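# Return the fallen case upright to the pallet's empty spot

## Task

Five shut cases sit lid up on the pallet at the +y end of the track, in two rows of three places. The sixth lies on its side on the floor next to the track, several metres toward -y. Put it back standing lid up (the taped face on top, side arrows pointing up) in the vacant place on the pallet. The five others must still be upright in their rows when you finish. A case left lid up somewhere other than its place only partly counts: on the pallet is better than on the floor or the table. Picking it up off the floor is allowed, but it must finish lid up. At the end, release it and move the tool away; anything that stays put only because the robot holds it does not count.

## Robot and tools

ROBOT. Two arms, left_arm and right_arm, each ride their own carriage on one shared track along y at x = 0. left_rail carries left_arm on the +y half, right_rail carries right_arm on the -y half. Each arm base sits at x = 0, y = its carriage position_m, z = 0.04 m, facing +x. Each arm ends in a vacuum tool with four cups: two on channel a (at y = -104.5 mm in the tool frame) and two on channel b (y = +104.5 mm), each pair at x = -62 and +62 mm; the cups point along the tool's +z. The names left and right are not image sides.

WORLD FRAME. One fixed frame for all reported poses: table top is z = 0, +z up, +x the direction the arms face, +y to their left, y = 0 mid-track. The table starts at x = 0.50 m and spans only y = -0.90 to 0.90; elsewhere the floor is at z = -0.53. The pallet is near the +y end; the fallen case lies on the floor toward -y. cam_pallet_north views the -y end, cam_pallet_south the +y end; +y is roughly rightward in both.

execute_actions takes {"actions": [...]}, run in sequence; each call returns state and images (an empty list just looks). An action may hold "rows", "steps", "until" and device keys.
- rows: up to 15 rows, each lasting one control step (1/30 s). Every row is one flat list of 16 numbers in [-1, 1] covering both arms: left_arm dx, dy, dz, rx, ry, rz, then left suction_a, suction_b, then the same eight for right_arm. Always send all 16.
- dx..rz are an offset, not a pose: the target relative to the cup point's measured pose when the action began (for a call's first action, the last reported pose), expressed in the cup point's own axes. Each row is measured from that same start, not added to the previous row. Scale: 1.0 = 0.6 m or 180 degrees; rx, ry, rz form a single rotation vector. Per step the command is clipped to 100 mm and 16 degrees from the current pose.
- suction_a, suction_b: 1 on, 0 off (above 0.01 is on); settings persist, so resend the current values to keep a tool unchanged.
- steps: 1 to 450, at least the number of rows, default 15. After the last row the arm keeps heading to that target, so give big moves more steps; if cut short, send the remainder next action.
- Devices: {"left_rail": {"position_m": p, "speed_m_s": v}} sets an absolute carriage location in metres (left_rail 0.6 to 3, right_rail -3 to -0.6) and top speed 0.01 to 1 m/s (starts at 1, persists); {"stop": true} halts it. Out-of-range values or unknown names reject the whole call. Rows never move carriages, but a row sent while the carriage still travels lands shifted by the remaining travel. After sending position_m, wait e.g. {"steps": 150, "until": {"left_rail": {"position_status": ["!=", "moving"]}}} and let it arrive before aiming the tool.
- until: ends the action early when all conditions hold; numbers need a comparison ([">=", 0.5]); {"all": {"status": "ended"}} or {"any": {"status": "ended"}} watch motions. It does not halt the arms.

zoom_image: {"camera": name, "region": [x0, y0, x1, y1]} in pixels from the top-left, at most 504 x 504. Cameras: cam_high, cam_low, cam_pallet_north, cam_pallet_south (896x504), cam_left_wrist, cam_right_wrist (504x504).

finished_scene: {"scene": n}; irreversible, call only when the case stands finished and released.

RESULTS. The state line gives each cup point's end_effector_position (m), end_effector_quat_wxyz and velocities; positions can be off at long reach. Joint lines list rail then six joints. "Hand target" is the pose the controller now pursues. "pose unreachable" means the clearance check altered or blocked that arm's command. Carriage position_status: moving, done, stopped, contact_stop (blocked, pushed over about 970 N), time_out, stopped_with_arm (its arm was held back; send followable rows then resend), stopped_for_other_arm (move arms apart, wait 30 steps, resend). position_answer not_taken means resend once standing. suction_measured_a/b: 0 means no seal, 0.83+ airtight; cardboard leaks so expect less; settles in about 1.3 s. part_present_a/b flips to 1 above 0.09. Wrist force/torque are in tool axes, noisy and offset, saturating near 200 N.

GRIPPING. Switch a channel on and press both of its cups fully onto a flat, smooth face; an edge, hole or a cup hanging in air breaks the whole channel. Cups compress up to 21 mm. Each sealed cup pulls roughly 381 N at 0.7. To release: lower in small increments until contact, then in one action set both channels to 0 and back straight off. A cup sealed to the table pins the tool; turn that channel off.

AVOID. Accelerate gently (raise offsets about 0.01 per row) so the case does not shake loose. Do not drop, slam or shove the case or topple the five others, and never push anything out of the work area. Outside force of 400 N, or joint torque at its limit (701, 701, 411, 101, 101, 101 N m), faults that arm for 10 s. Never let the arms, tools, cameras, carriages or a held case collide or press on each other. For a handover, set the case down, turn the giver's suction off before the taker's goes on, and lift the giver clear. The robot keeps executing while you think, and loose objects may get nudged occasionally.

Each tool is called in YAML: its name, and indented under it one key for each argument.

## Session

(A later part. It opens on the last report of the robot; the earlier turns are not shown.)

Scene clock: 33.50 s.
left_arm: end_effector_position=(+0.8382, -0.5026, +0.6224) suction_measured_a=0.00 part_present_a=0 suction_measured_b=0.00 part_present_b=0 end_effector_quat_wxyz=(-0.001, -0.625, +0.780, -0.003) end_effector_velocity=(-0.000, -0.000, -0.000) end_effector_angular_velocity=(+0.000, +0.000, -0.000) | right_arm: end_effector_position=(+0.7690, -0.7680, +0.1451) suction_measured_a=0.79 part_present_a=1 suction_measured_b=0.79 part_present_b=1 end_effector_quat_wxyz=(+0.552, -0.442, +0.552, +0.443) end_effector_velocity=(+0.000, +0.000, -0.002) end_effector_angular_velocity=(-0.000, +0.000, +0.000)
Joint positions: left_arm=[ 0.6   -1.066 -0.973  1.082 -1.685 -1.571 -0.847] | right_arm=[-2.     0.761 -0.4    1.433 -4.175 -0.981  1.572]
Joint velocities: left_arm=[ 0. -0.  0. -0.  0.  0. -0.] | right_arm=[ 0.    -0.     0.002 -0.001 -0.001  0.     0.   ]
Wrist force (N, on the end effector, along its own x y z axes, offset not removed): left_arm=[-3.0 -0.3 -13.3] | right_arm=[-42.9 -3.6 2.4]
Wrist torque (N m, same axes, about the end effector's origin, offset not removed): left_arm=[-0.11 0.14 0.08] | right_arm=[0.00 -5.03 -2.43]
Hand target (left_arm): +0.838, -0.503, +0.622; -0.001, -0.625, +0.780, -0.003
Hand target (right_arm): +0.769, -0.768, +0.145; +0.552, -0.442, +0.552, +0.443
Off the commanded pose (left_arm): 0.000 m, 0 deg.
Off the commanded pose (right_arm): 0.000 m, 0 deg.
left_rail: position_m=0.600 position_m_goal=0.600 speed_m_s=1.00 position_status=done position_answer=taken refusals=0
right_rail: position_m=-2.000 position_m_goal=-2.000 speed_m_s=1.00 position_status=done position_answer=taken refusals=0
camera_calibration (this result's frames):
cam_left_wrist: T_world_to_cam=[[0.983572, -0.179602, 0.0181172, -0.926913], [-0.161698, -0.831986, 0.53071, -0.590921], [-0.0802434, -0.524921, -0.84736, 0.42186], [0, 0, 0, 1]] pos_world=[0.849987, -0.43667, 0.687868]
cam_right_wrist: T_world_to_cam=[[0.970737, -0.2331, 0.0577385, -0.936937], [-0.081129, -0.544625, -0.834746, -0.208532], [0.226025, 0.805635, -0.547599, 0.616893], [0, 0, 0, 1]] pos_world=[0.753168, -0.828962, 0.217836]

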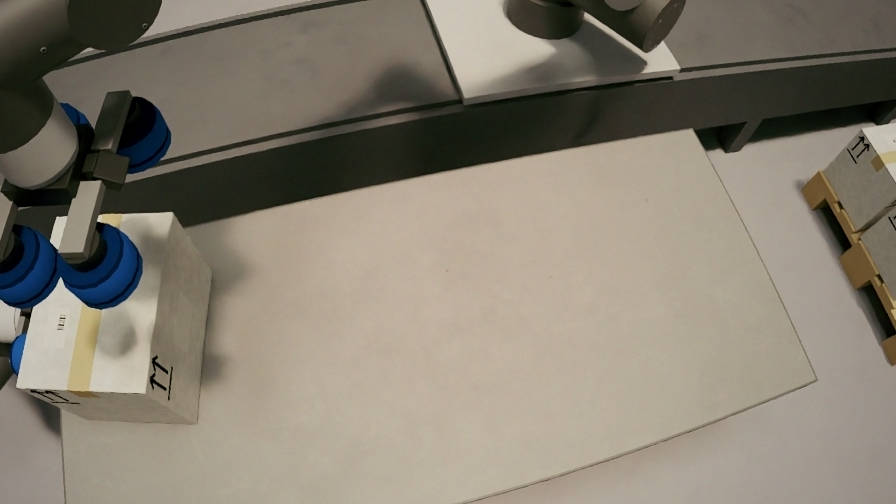

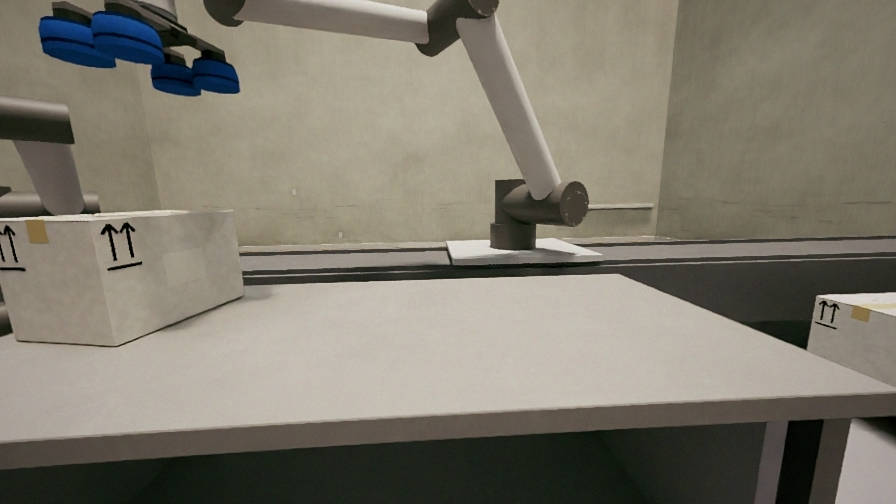

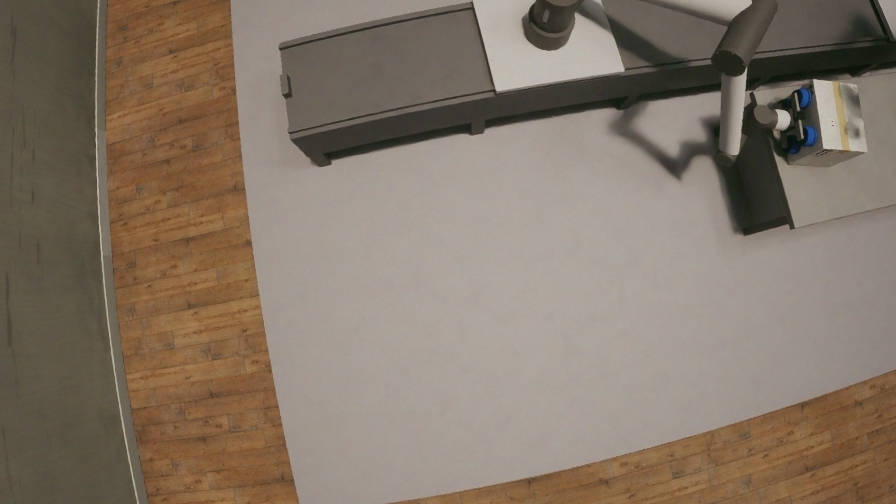

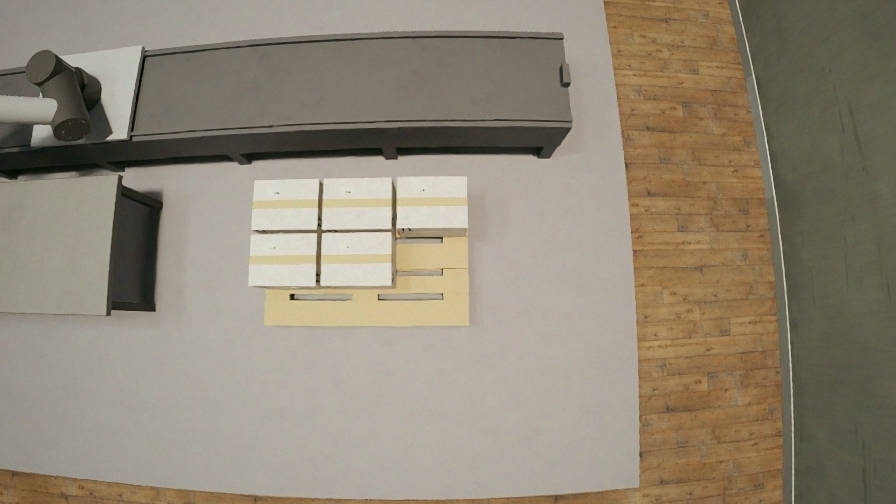

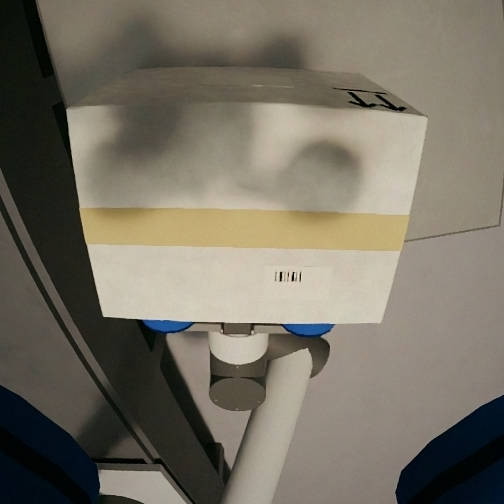

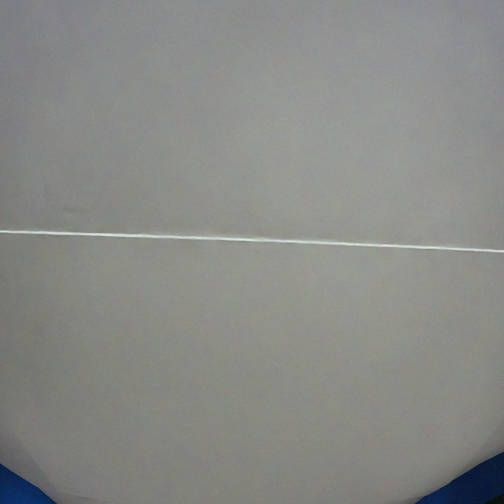

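execute_actions:
  actions:
    - {"rows": [ [0,0,0,0,0,0,0,0, 0.0042,0,0,0,0,0,1,1] ], "steps": 9}

Scene clock: 33.87 s.
left_arm: end_effector_position=(+0.8382, -0.5026, +0.6224) suction_measured_a=0.00 part_present_a=0 suction_measured_b=0.00 part_present_b=0 end_effector_quat_wxyz=(-0.001, -0.625, +0.780, -0.003) end_effector_velocity=(-0.000, -0.000, +0.000) end_effector_angular_velocity=(-0.000, -0.000, -0.000) | right_arm: end_effector_position=(+0.7690, -0.7680, +0.1429) suction_measured_a=0.79 part_present_a=1 suction_measured_b=0.79 part_present_b=1 end_effector_quat_wxyz=(+0.552, -0.442, +0.552, +0.443) end_effector_velocity=(+0.000, +0.000, -0.003) end_effector_angular_velocity=(-0.000, +0.000, -0.000)
Joint positions: left_arm=[ 0.6   -1.066 -0.973  1.082 -1.685 -1.571 -0.847] | right_arm=[-2.     0.761 -0.397  1.432 -4.176 -0.981  1.572]
Joint velocities: left_arm=[ 0. -0. -0.  0. -0.  0. -0.] | right_arm=[ 0.    -0.     0.003 -0.001 -0.001 -0.     0.   ]
Wrist force (N, on the end effector, along its own x y z axes, offset not removed): left_arm=[0.8 -0.4 -2.8] | right_arm=[-42.0 -5.3 -0.1]
Wrist torque (N m, same axes, about the end effector's origin, offset not removed): left_arm=[0.12 -0.40 0.01] | right_arm=[-0.27 -5.18 -2.42]
Hand target (left_arm): +0.838, -0.503, +0.622; -0.001, -0.625, +0.780, -0.003
Hand target (right_arm): +0.769, -0.768, +0.143; +0.552, -0.442, +0.552, +0.443
Off the commanded pose (left_arm): 0.000 m, 0 deg.
Off the commanded pose (right_arm): 0.000 m, 0 deg.
left_rail: position_m=0.600 position_m_goal=0.600 speed_m_s=1.00 position_status=done position_answer=taken refusals=0
right_rail: position_m=-2.000 position_m_goal=-2.000 speed_m_s=1.00 position_status=done position_answer=taken refusals=0
camera_calibration (this result's frames):
cam_left_wrist: T_world_to_cam=[[0.983573, -0.179602, 0.0181173, -0.926913], [-0.161698, -0.831986, 0.53071, -0.590922], [-0.0802432, -0.524921, -0.84736, 0.42186], [0, 0, 0, 1]] pos_world=[0.849987, -0.43667, 0.687868]
cam_right_wrist: T_world_to_cam=[[0.970738, -0.233099, 0.0577316, -0.936808], [-0.0811366, -0.544633, -0.834741, -0.210387], [0.22602, 0.80563, -0.547608, 0.615678], [0, 0, 0, 1]] pos_world=[0.753169, -0.828961, 0.215615]

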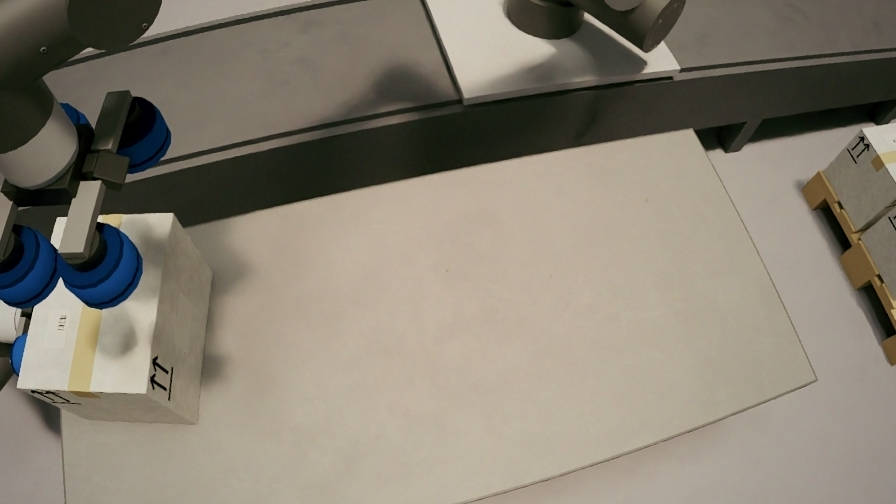

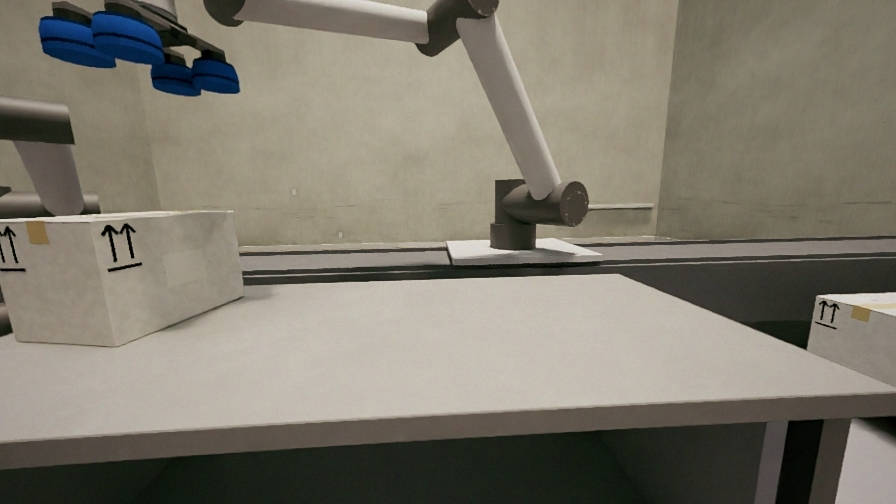

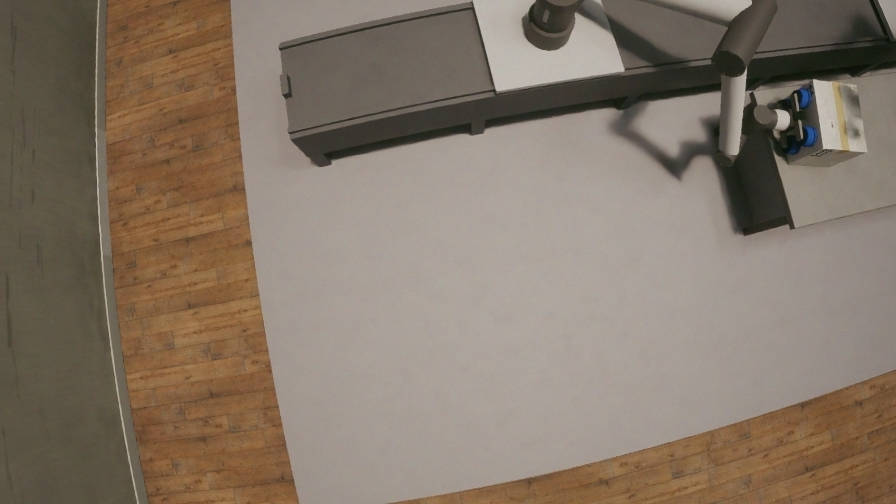

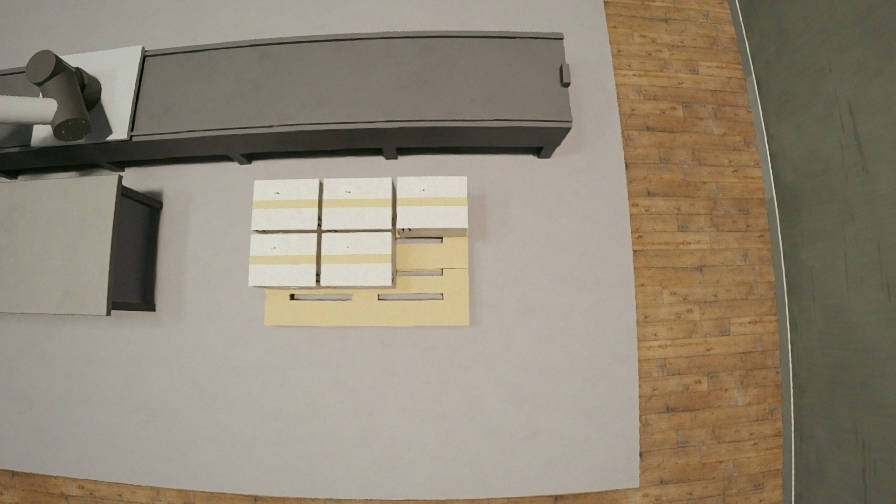

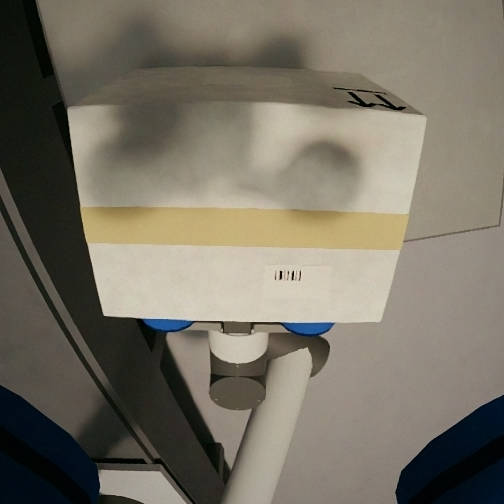

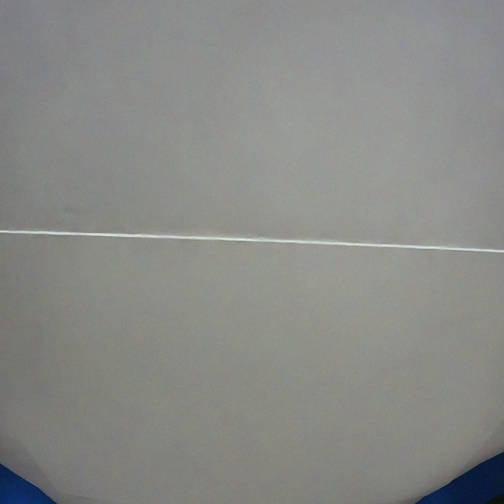

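execute_actions:
  actions:
    - {"rows": [ [0,0,0,0,0,0,0,0, 0.0042,0,0,0,0,0,1,1] ], "steps": 9}

Scene clock: 34.33 s.
left_arm: end_effector_position=(+0.8382, -0.5026, +0.6224) suction_measured_a=0.00 part_present_a=0 suction_measured_b=0.00 part_present_b=0 end_effector_quat_wxyz=(-0.001, -0.625, +0.780, -0.003) end_effector_velocity=(+0.000, -0.000, -0.000) end_effector_angular_velocity=(+0.000, +0.000, +0.000) | right_arm: end_effector_position=(+0.7690, -0.7679, +0.1412) suction_measured_a=0.79 part_present_a=1 suction_measured_b=0.79 part_present_b=1 end_effector_quat_wxyz=(+0.552, -0.442, +0.552, +0.443) end_effector_velocity=(+0.000, +0.000, -0.002) end_effector_angular_velocity=(-0.000, +0.000, -0.000)
Joint positions: left_arm=[ 0.6   -1.066 -0.973  1.082 -1.685 -1.571 -0.847] | right_arm=[-2.     0.761 -0.396  1.431 -4.178 -0.981  1.572]
Joint velocities: left_arm=[ 0.  0.  0. -0.  0. -0. -0.] | right_arm=[ 0.    -0.     0.002 -0.001 -0.    -0.     0.   ]
Wrist force (N, on the end effector, along its own x y z axes, offset not removed): left_arm=[-0.9 -9.8 -8.8] | right_arm=[-98.5 5.0 -11.5]
Wrist torque (N m, same axes, about the end effector's origin, offset not removed): left_arm=[-1.11 -0.11 -0.08] | right_arm=[1.73 -4.07 -11.22]
Hand target (left_arm): +0.838, -0.503, +0.622; -0.001, -0.625, +0.780, -0.003
Hand target (right_arm): +0.769, -0.768, +0.140; +0.552, -0.442, +0.552, +0.443
Off the commanded pose (left_arm): 0.000 m, 0 deg.
Off the commanded pose (right_arm): 0.001 m, 0 deg.
left_rail: position_m=0.600 position_m_goal=0.600 speed_m_s=1.00 position_status=done position_answer=taken refusals=0
right_rail: position_m=-2.000 position_m_goal=-2.000 speed_m_s=1.00 position_status=done position_answer=taken refusals=0
camera_calibration (this result's frames):
cam_left_wrist: T_world_to_cam=[[0.983573, -0.179602, 0.018117, -0.926913], [-0.161698, -0.831986, 0.53071, -0.590921], [-0.0802435, -0.524921, -0.84736, 0.42186], [0, 0, 0, 1]] pos_world=[0.849987, -0.43667, 0.687868]
cam_right_wrist: T_world_to_cam=[[0.970701, -0.233127, 0.0582381, -0.936807], [-0.0806043, -0.544229, -0.835055, -0.211797], [0.226369, 0.805895, -0.547075, 0.614593], [0, 0, 0, 1]] pos_world=[0.753163, -0.828958, 0.213924]

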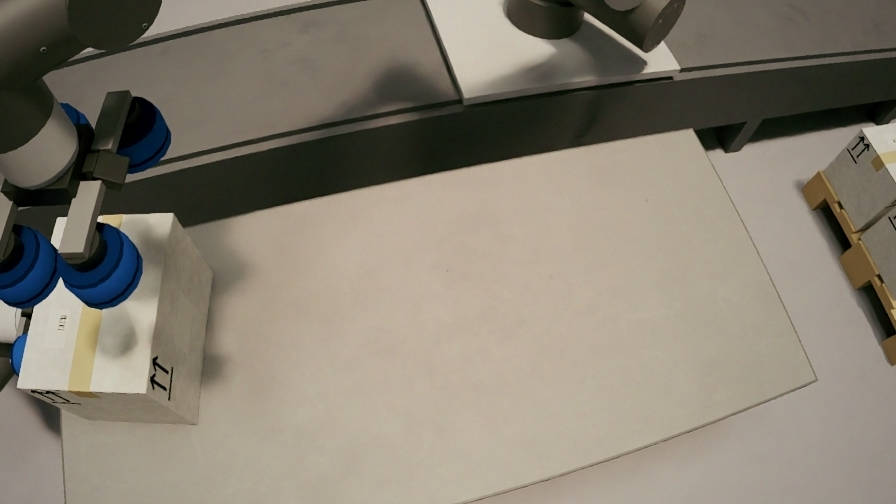

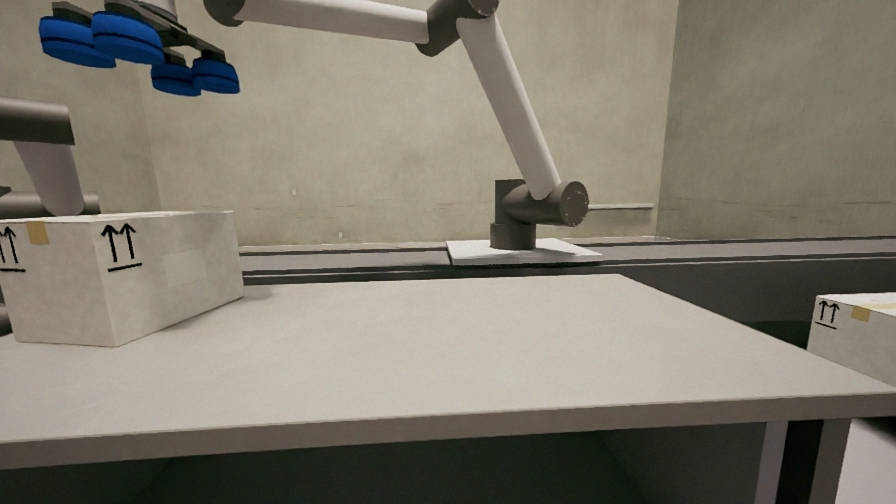

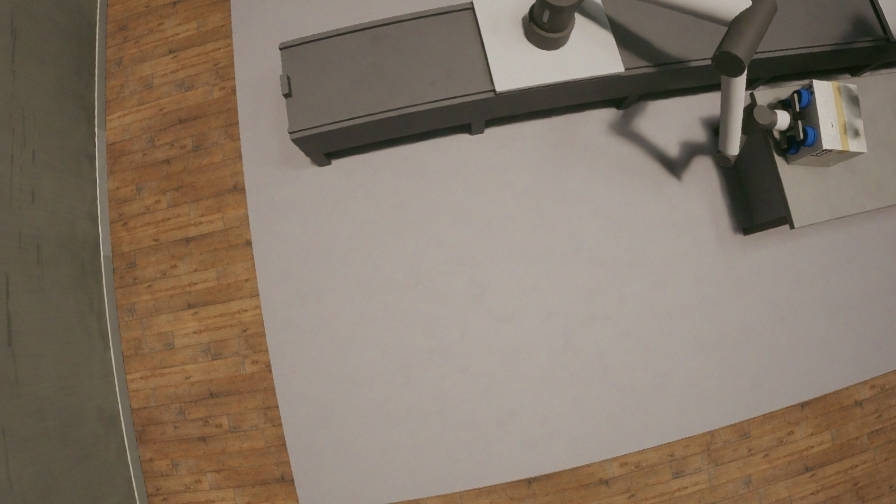

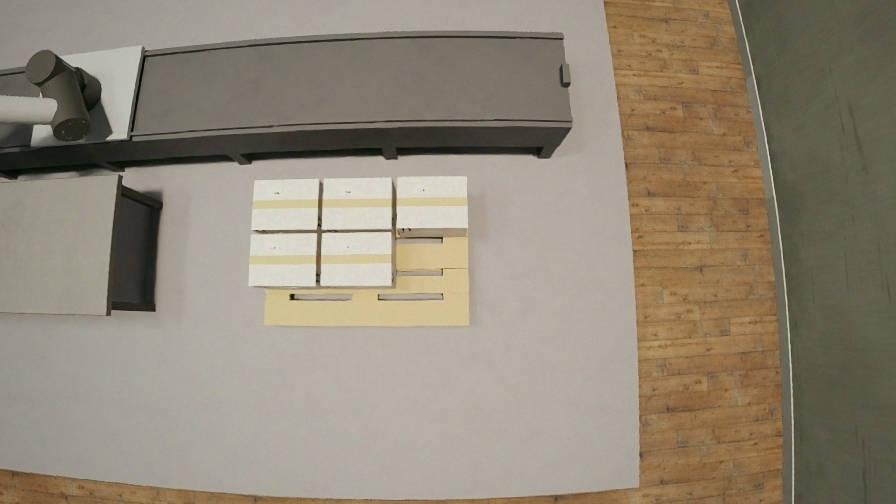

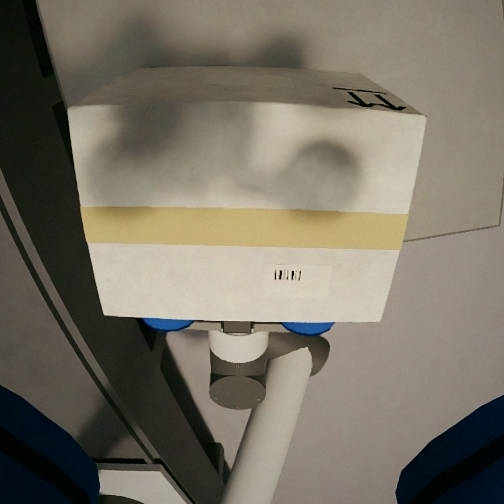

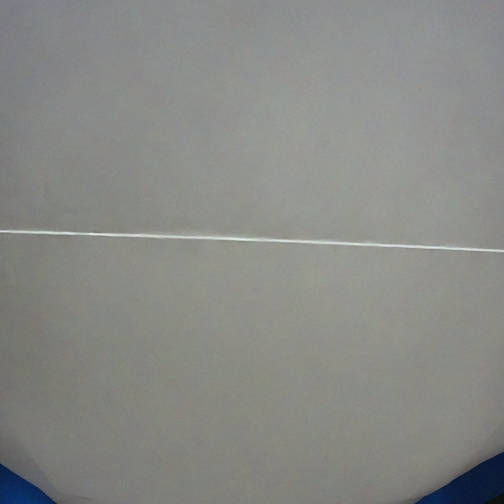

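Contact made (force jumped). Now release and back the right tool straight away.

execute_actions:
  actions:
    - {"rows": [ [0,0,0,0,0,0,0,0, 0,0,-0.003,0,0,0,0,0], [0,0,0,0,0,0,0,0, 0,0,-0.008,0,0,0,0,0], [0,0,0,0,0,0,0,0, 0,0,-0.015,0,0,0,0,0], [0,0,0,0,0,0,0,0, 0,0,-0.023,0,0,0,0,0], [0,0,0,0,0,0,0,0, 0,0,-0.032,0,0,0,0,0], [0,0,0,0,0,0,0,0, 0,0,-0.042,0,0,0,0,0], [0,0,0,0,0,0,0,0, 0,0,-0.054,0,0,0,0,0], [0,0,0,0,0,0,0,0, 0,0,-0.068,0,0,0,0,0], [0,0,0,0,0,0,0,0, 0,0,-0.085,0,0,0,0,0], [0,0,0,0,0,0,0,0, 0,0,-0.105,0,0,0,0,0], [0,0,0,0,0,0,0,0, 0,0,-0.13,0,0,0,0,0], [0,0,0,0,0,0,0,0, 0,0,-0.16,0,0,0,0,0], [0,0,0,0,0,0,0,0, 0,0,-0.19,0,0,0,0,0], [0,0,0,0,0,0,0,0, 0,0,-0.22,0,0,0,0,0], [0,0,0,0,0,0,0,0, 0,0,-0.25,0,0,0,0,0] ], "steps": 16}
    - {"right_rail": {"position_m": -2.6}, "steps": 2}

Scene clock: 35.23 s.
left_arm: end_effector_position=(+0.8382, -0.5026, +0.6224) suction_measured_a=0.00 part_present_a=0 suction_measured_b=0.00 part_present_b=0 end_effector_quat_wxyz=(-0.001, -0.625, +0.780, -0.003) end_effector_velocity=(+0.000, -0.000, -0.000) end_effector_angular_velocity=(+0.000, +0.000, +0.000) | right_arm: end_effector_position=(+0.7480, -0.8740, +0.1404) suction_measured_a=0.00 part_present_a=0 suction_measured_b=0.00 part_present_b=0 end_effector_quat_wxyz=(+0.552, -0.442, +0.551, +0.443) end_effector_velocity=(-0.068, -0.339, -0.004) end_effector_angular_velocity=(-0.006, +0.007, -0.000)
Joint positions: left_arm=[ 0.6   -1.066 -0.973  1.082 -1.685 -1.571 -0.847] | right_arm=[-2.001  0.704 -0.446  1.604 -4.301 -0.924  1.572]
Joint velocities: left_arm=[ 0. -0.  0. -0. -0. -0. -0.] | right_arm=[-0.067 -0.152 -0.12   0.443 -0.314  0.152  0.   ]
Wrist force (N, on the end effector, along its own x y z axes, offset not removed): left_arm=[-4.6 1.7 -8.6] | right_arm=[2.1 -2.9 1.3]
Wrist torque (N m, same axes, about the end effector's origin, offset not removed): left_arm=[0.47 0.46 0.07] | right_arm=[-0.13 -0.26 -0.33]
Hand target (left_arm): +0.838, -0.503, +0.622; -0.001, -0.625, +0.780, -0.003
Hand target (right_arm): +0.738, -0.915, +0.141; +0.552, -0.442, +0.552, +0.443
Off the commanded pose (left_arm): 0.000 m, 0 deg.
Off the commanded pose (right_arm): 0.043 m, 0 deg.
left_rail: position_m=0.600 position_m_goal=0.600 speed_m_s=1.00 position_status=done position_answer=taken refusals=0
right_rail: position_m=-2.001 position_m_goal=-2.600 speed_m_s=1.00 position_status=moving position_answer=taken refusals=0
camera_calibration (this result's frames):
cam_left_wrist: T_world_to_cam=[[0.983573, -0.179602, 0.018117, -0.926913], [-0.161698, -0.831986, 0.53071, -0.590921], [-0.0802435, -0.524921, -0.84736, 0.42186], [0, 0, 0, 1]] pos_world=[0.849987, -0.43667, 0.687868]
cam_right_wrist: T_world_to_cam=[[0.970635, -0.23331, 0.0586091, -0.941296], [-0.0802829, -0.543842, -0.835338, -0.271743], [0.226767, 0.806103, -0.546603, 0.704238], [0, 0, 0, 1]] pos_world=[0.73214, -0.935087, 0.213109]

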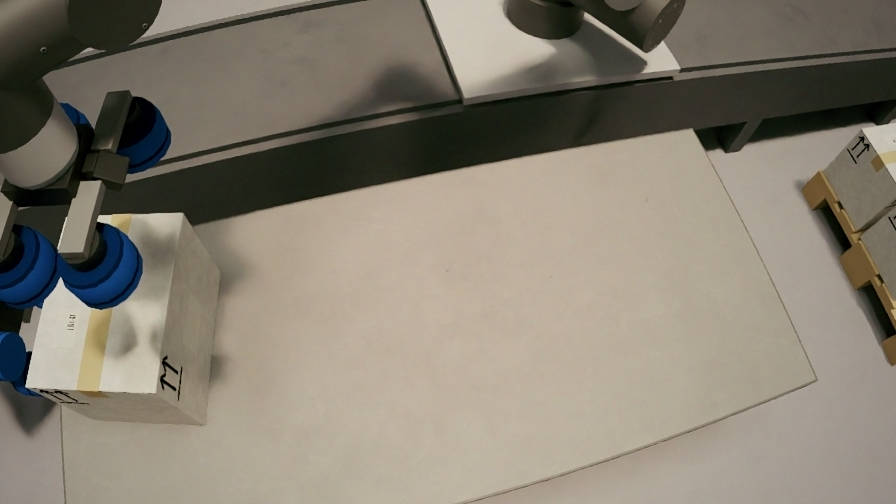

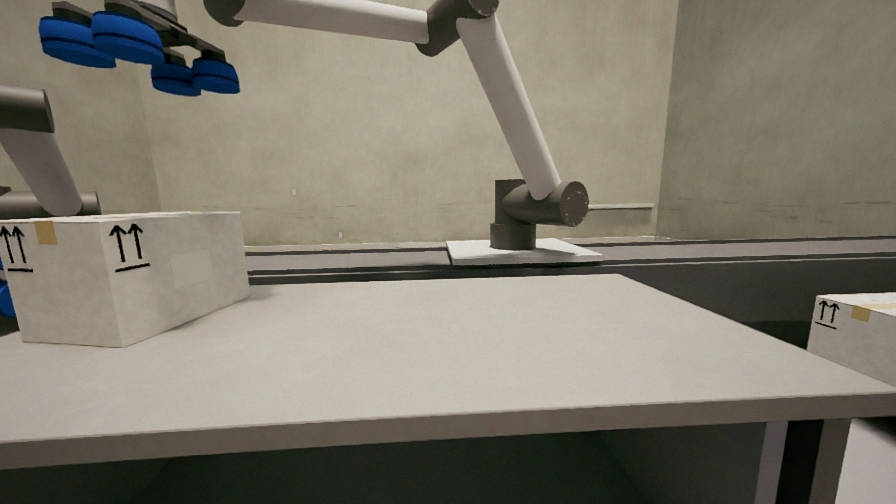

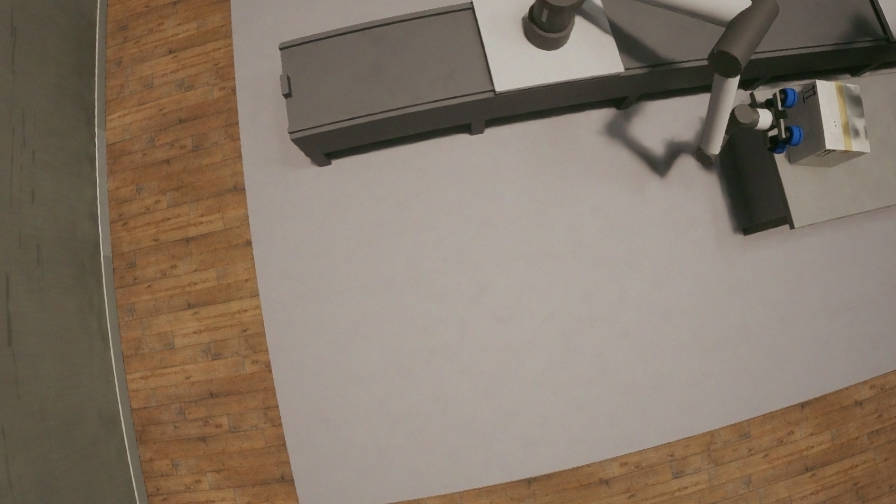

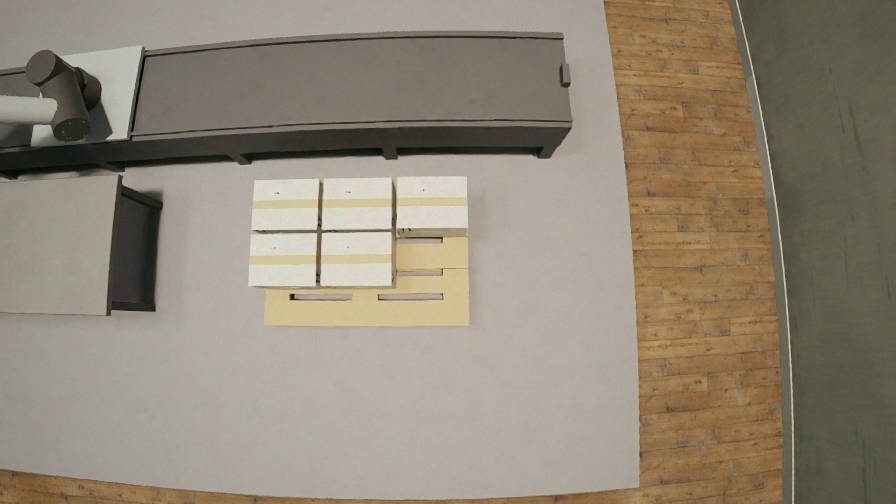

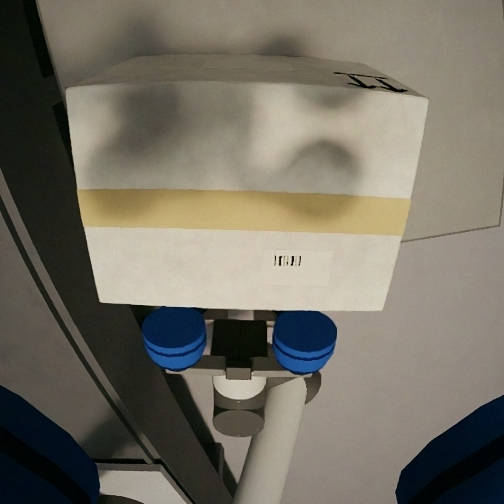

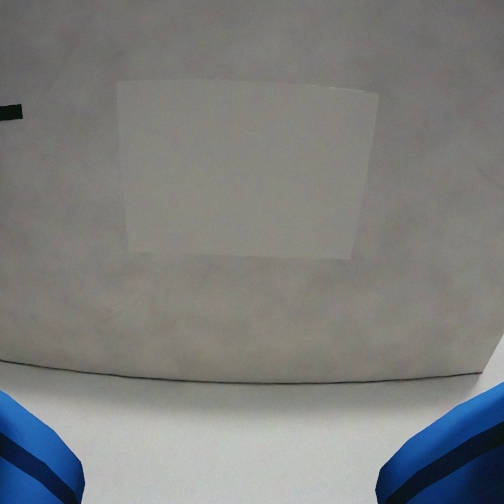

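execute_actions:
  actions: []

Scene clock: 35.97 s.
left_arm: end_effector_position=(+0.8382, -0.5026, +0.6224) suction_measured_a=0.00 part_present_a=0 suction_measured_b=0.00 part_present_b=0 end_effector_quat_wxyz=(-0.001, -0.625, +0.780, -0.003) end_effector_velocity=(-0.000, -0.000, -0.000) end_effector_angular_velocity=(+0.000, +0.000, +0.000) | right_arm: end_effector_position=(+0.7382, -1.4017, +0.1407) suction_measured_a=0.00 part_present_a=0 suction_measured_b=0.00 part_present_b=0 end_effector_quat_wxyz=(+0.552, -0.442, +0.552, +0.443) end_effector_velocity=(-0.000, -0.659, +0.000) end_effector_angular_velocity=(+0.000, -0.000, +0.000)
Joint positions: left_arm=[ 0.6   -1.066 -0.973  1.082 -1.685 -1.571 -0.847] | right_arm=[-2.493  0.684 -0.462  1.663 -4.343 -0.904  1.572]
Joint velocities: left_arm=[ 0. -0.  0. -0.  0.  0. -0.] | right_arm=[-0.659 -0.    -0.     0.001 -0.001  0.001  0.   ]
Wrist force (N, on the end effector, along its own x y z axes, offset not removed): left_arm=[-1.9 -5.2 -7.3] | right_arm=[-1.0 -6.4 -6.2]
Wrist torque (N m, same axes, about the end effector's origin, offset not removed): left_arm=[-0.75 0.13 0.14] | right_arm=[-0.54 0.21 -0.39]
Hand target (left_arm): +0.838, -0.503, +0.622; -0.001, -0.625, +0.780, -0.003
Hand target (right_arm): +0.738, -1.429, +0.141; +0.552, -0.442, +0.552, +0.443
Off the commanded pose (left_arm): 0.000 m, 0 deg.
Off the commanded pose (right_arm): 0.006 m, 0 deg.
left_rail: position_m=0.600 position_m_goal=0.600 speed_m_s=1.00 position_status=done position_answer=taken refusals=0
right_rail: position_m=-2.493 position_m_goal=-2.600 speed_m_s=1.00 position_status=moving position_answer=taken refusals=0
camera_calibration (this result's frames):
cam_left_wrist: T_world_to_cam=[[0.983572, -0.179602, 0.0181173, -0.926913], [-0.161698, -0.831986, 0.53071, -0.590921], [-0.0802434, -0.524921, -0.84736, 0.42186], [0, 0, 0, 1]] pos_world=[0.849987, -0.43667, 0.687869]
cam_right_wrist: T_world_to_cam=[[0.970655, -0.233375, 0.0580055, -1.05491], [-0.0809433, -0.544209, -0.835035, -0.559333], [0.226443, 0.805836, -0.54713, 1.13194], [0, 0, 0, 1]] pos_world=[0.722355, -1.46274, 0.213449]

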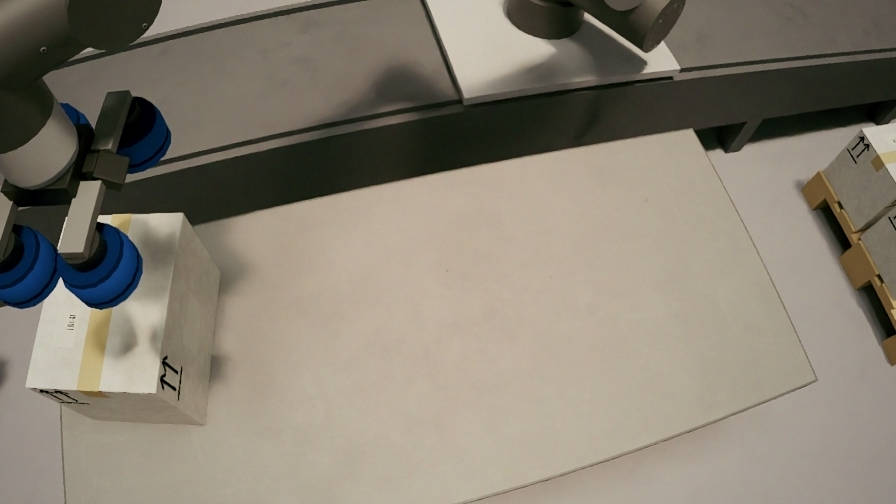

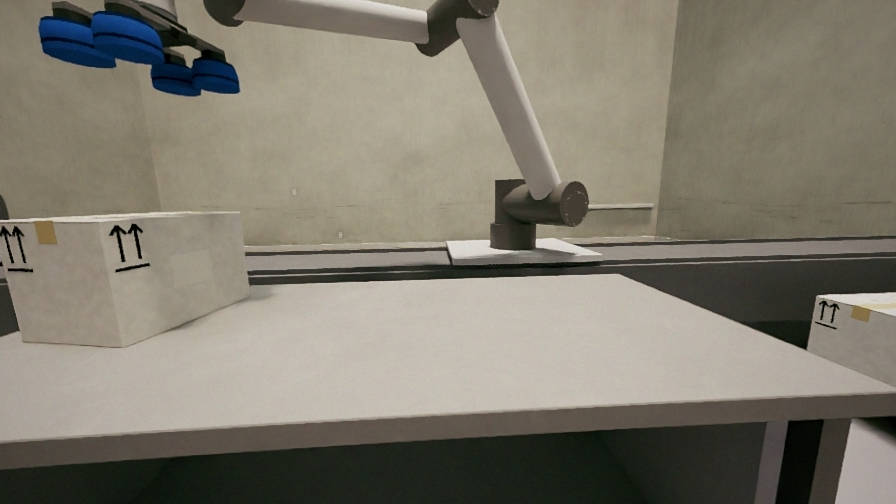

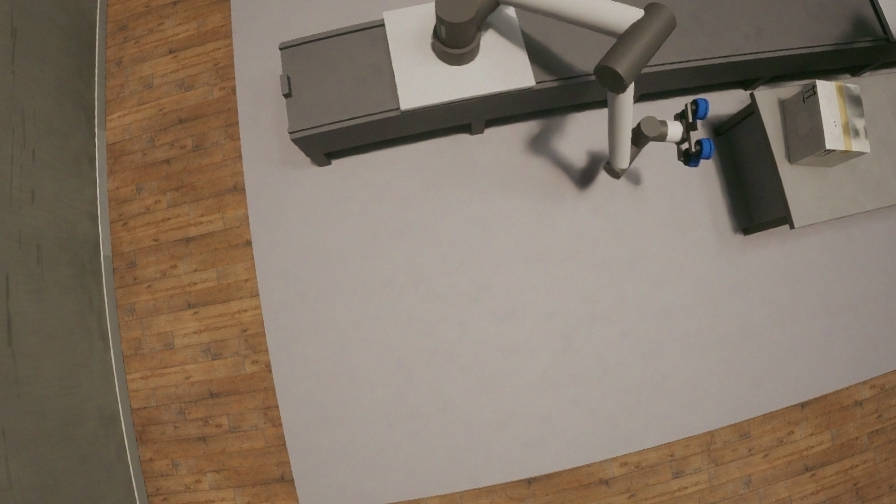

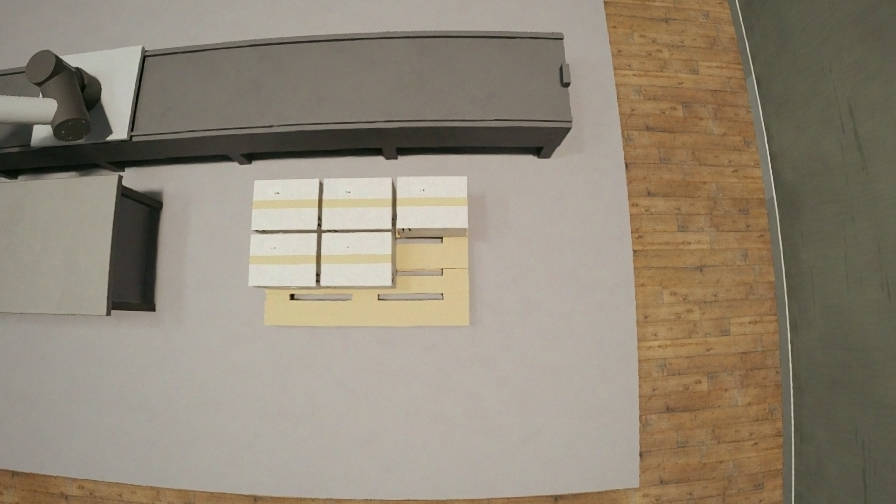

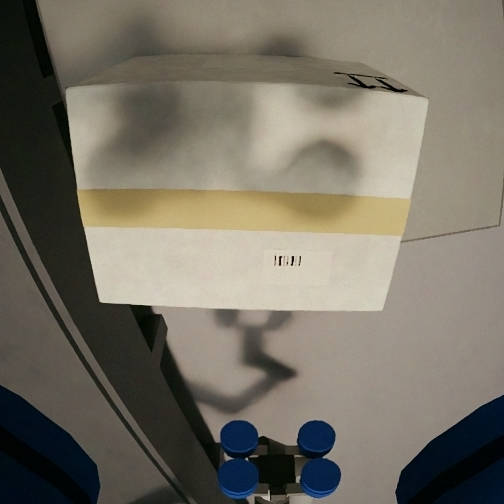

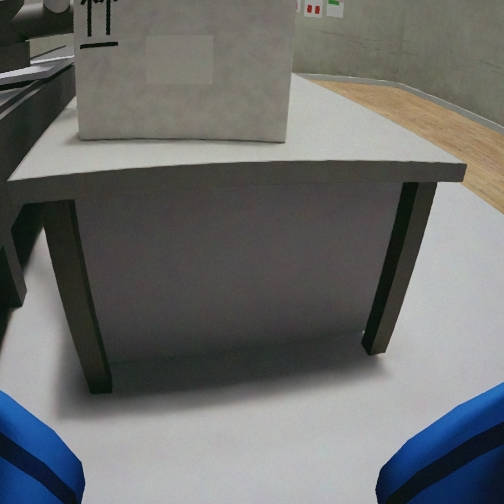

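zoom_image:
  camera: "cam_left_wrist"
  region: [40, 60, 260, 330]

zoom_image:
  camera: "cam_left_wrist"
  region: [240, 60, 460, 330]

Region (40, 60, 260, 330) of cam_left_wrist's 504x504 image, scaled by 1.867, with more detail than that image has; it fills the left 411 columns of this view, and the rest is white.

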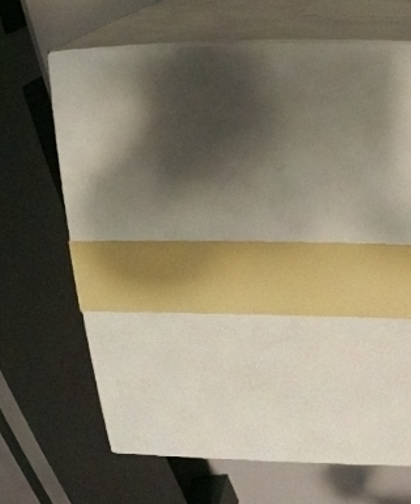

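Region (240, 60, 460, 330) of cam_left_wrist's 504x504 image, scaled by 1.867, with more detail than that image has; it fills the left 411 columns of this view, and the rest is white.

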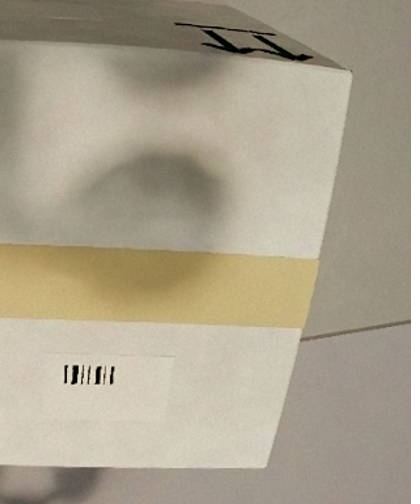

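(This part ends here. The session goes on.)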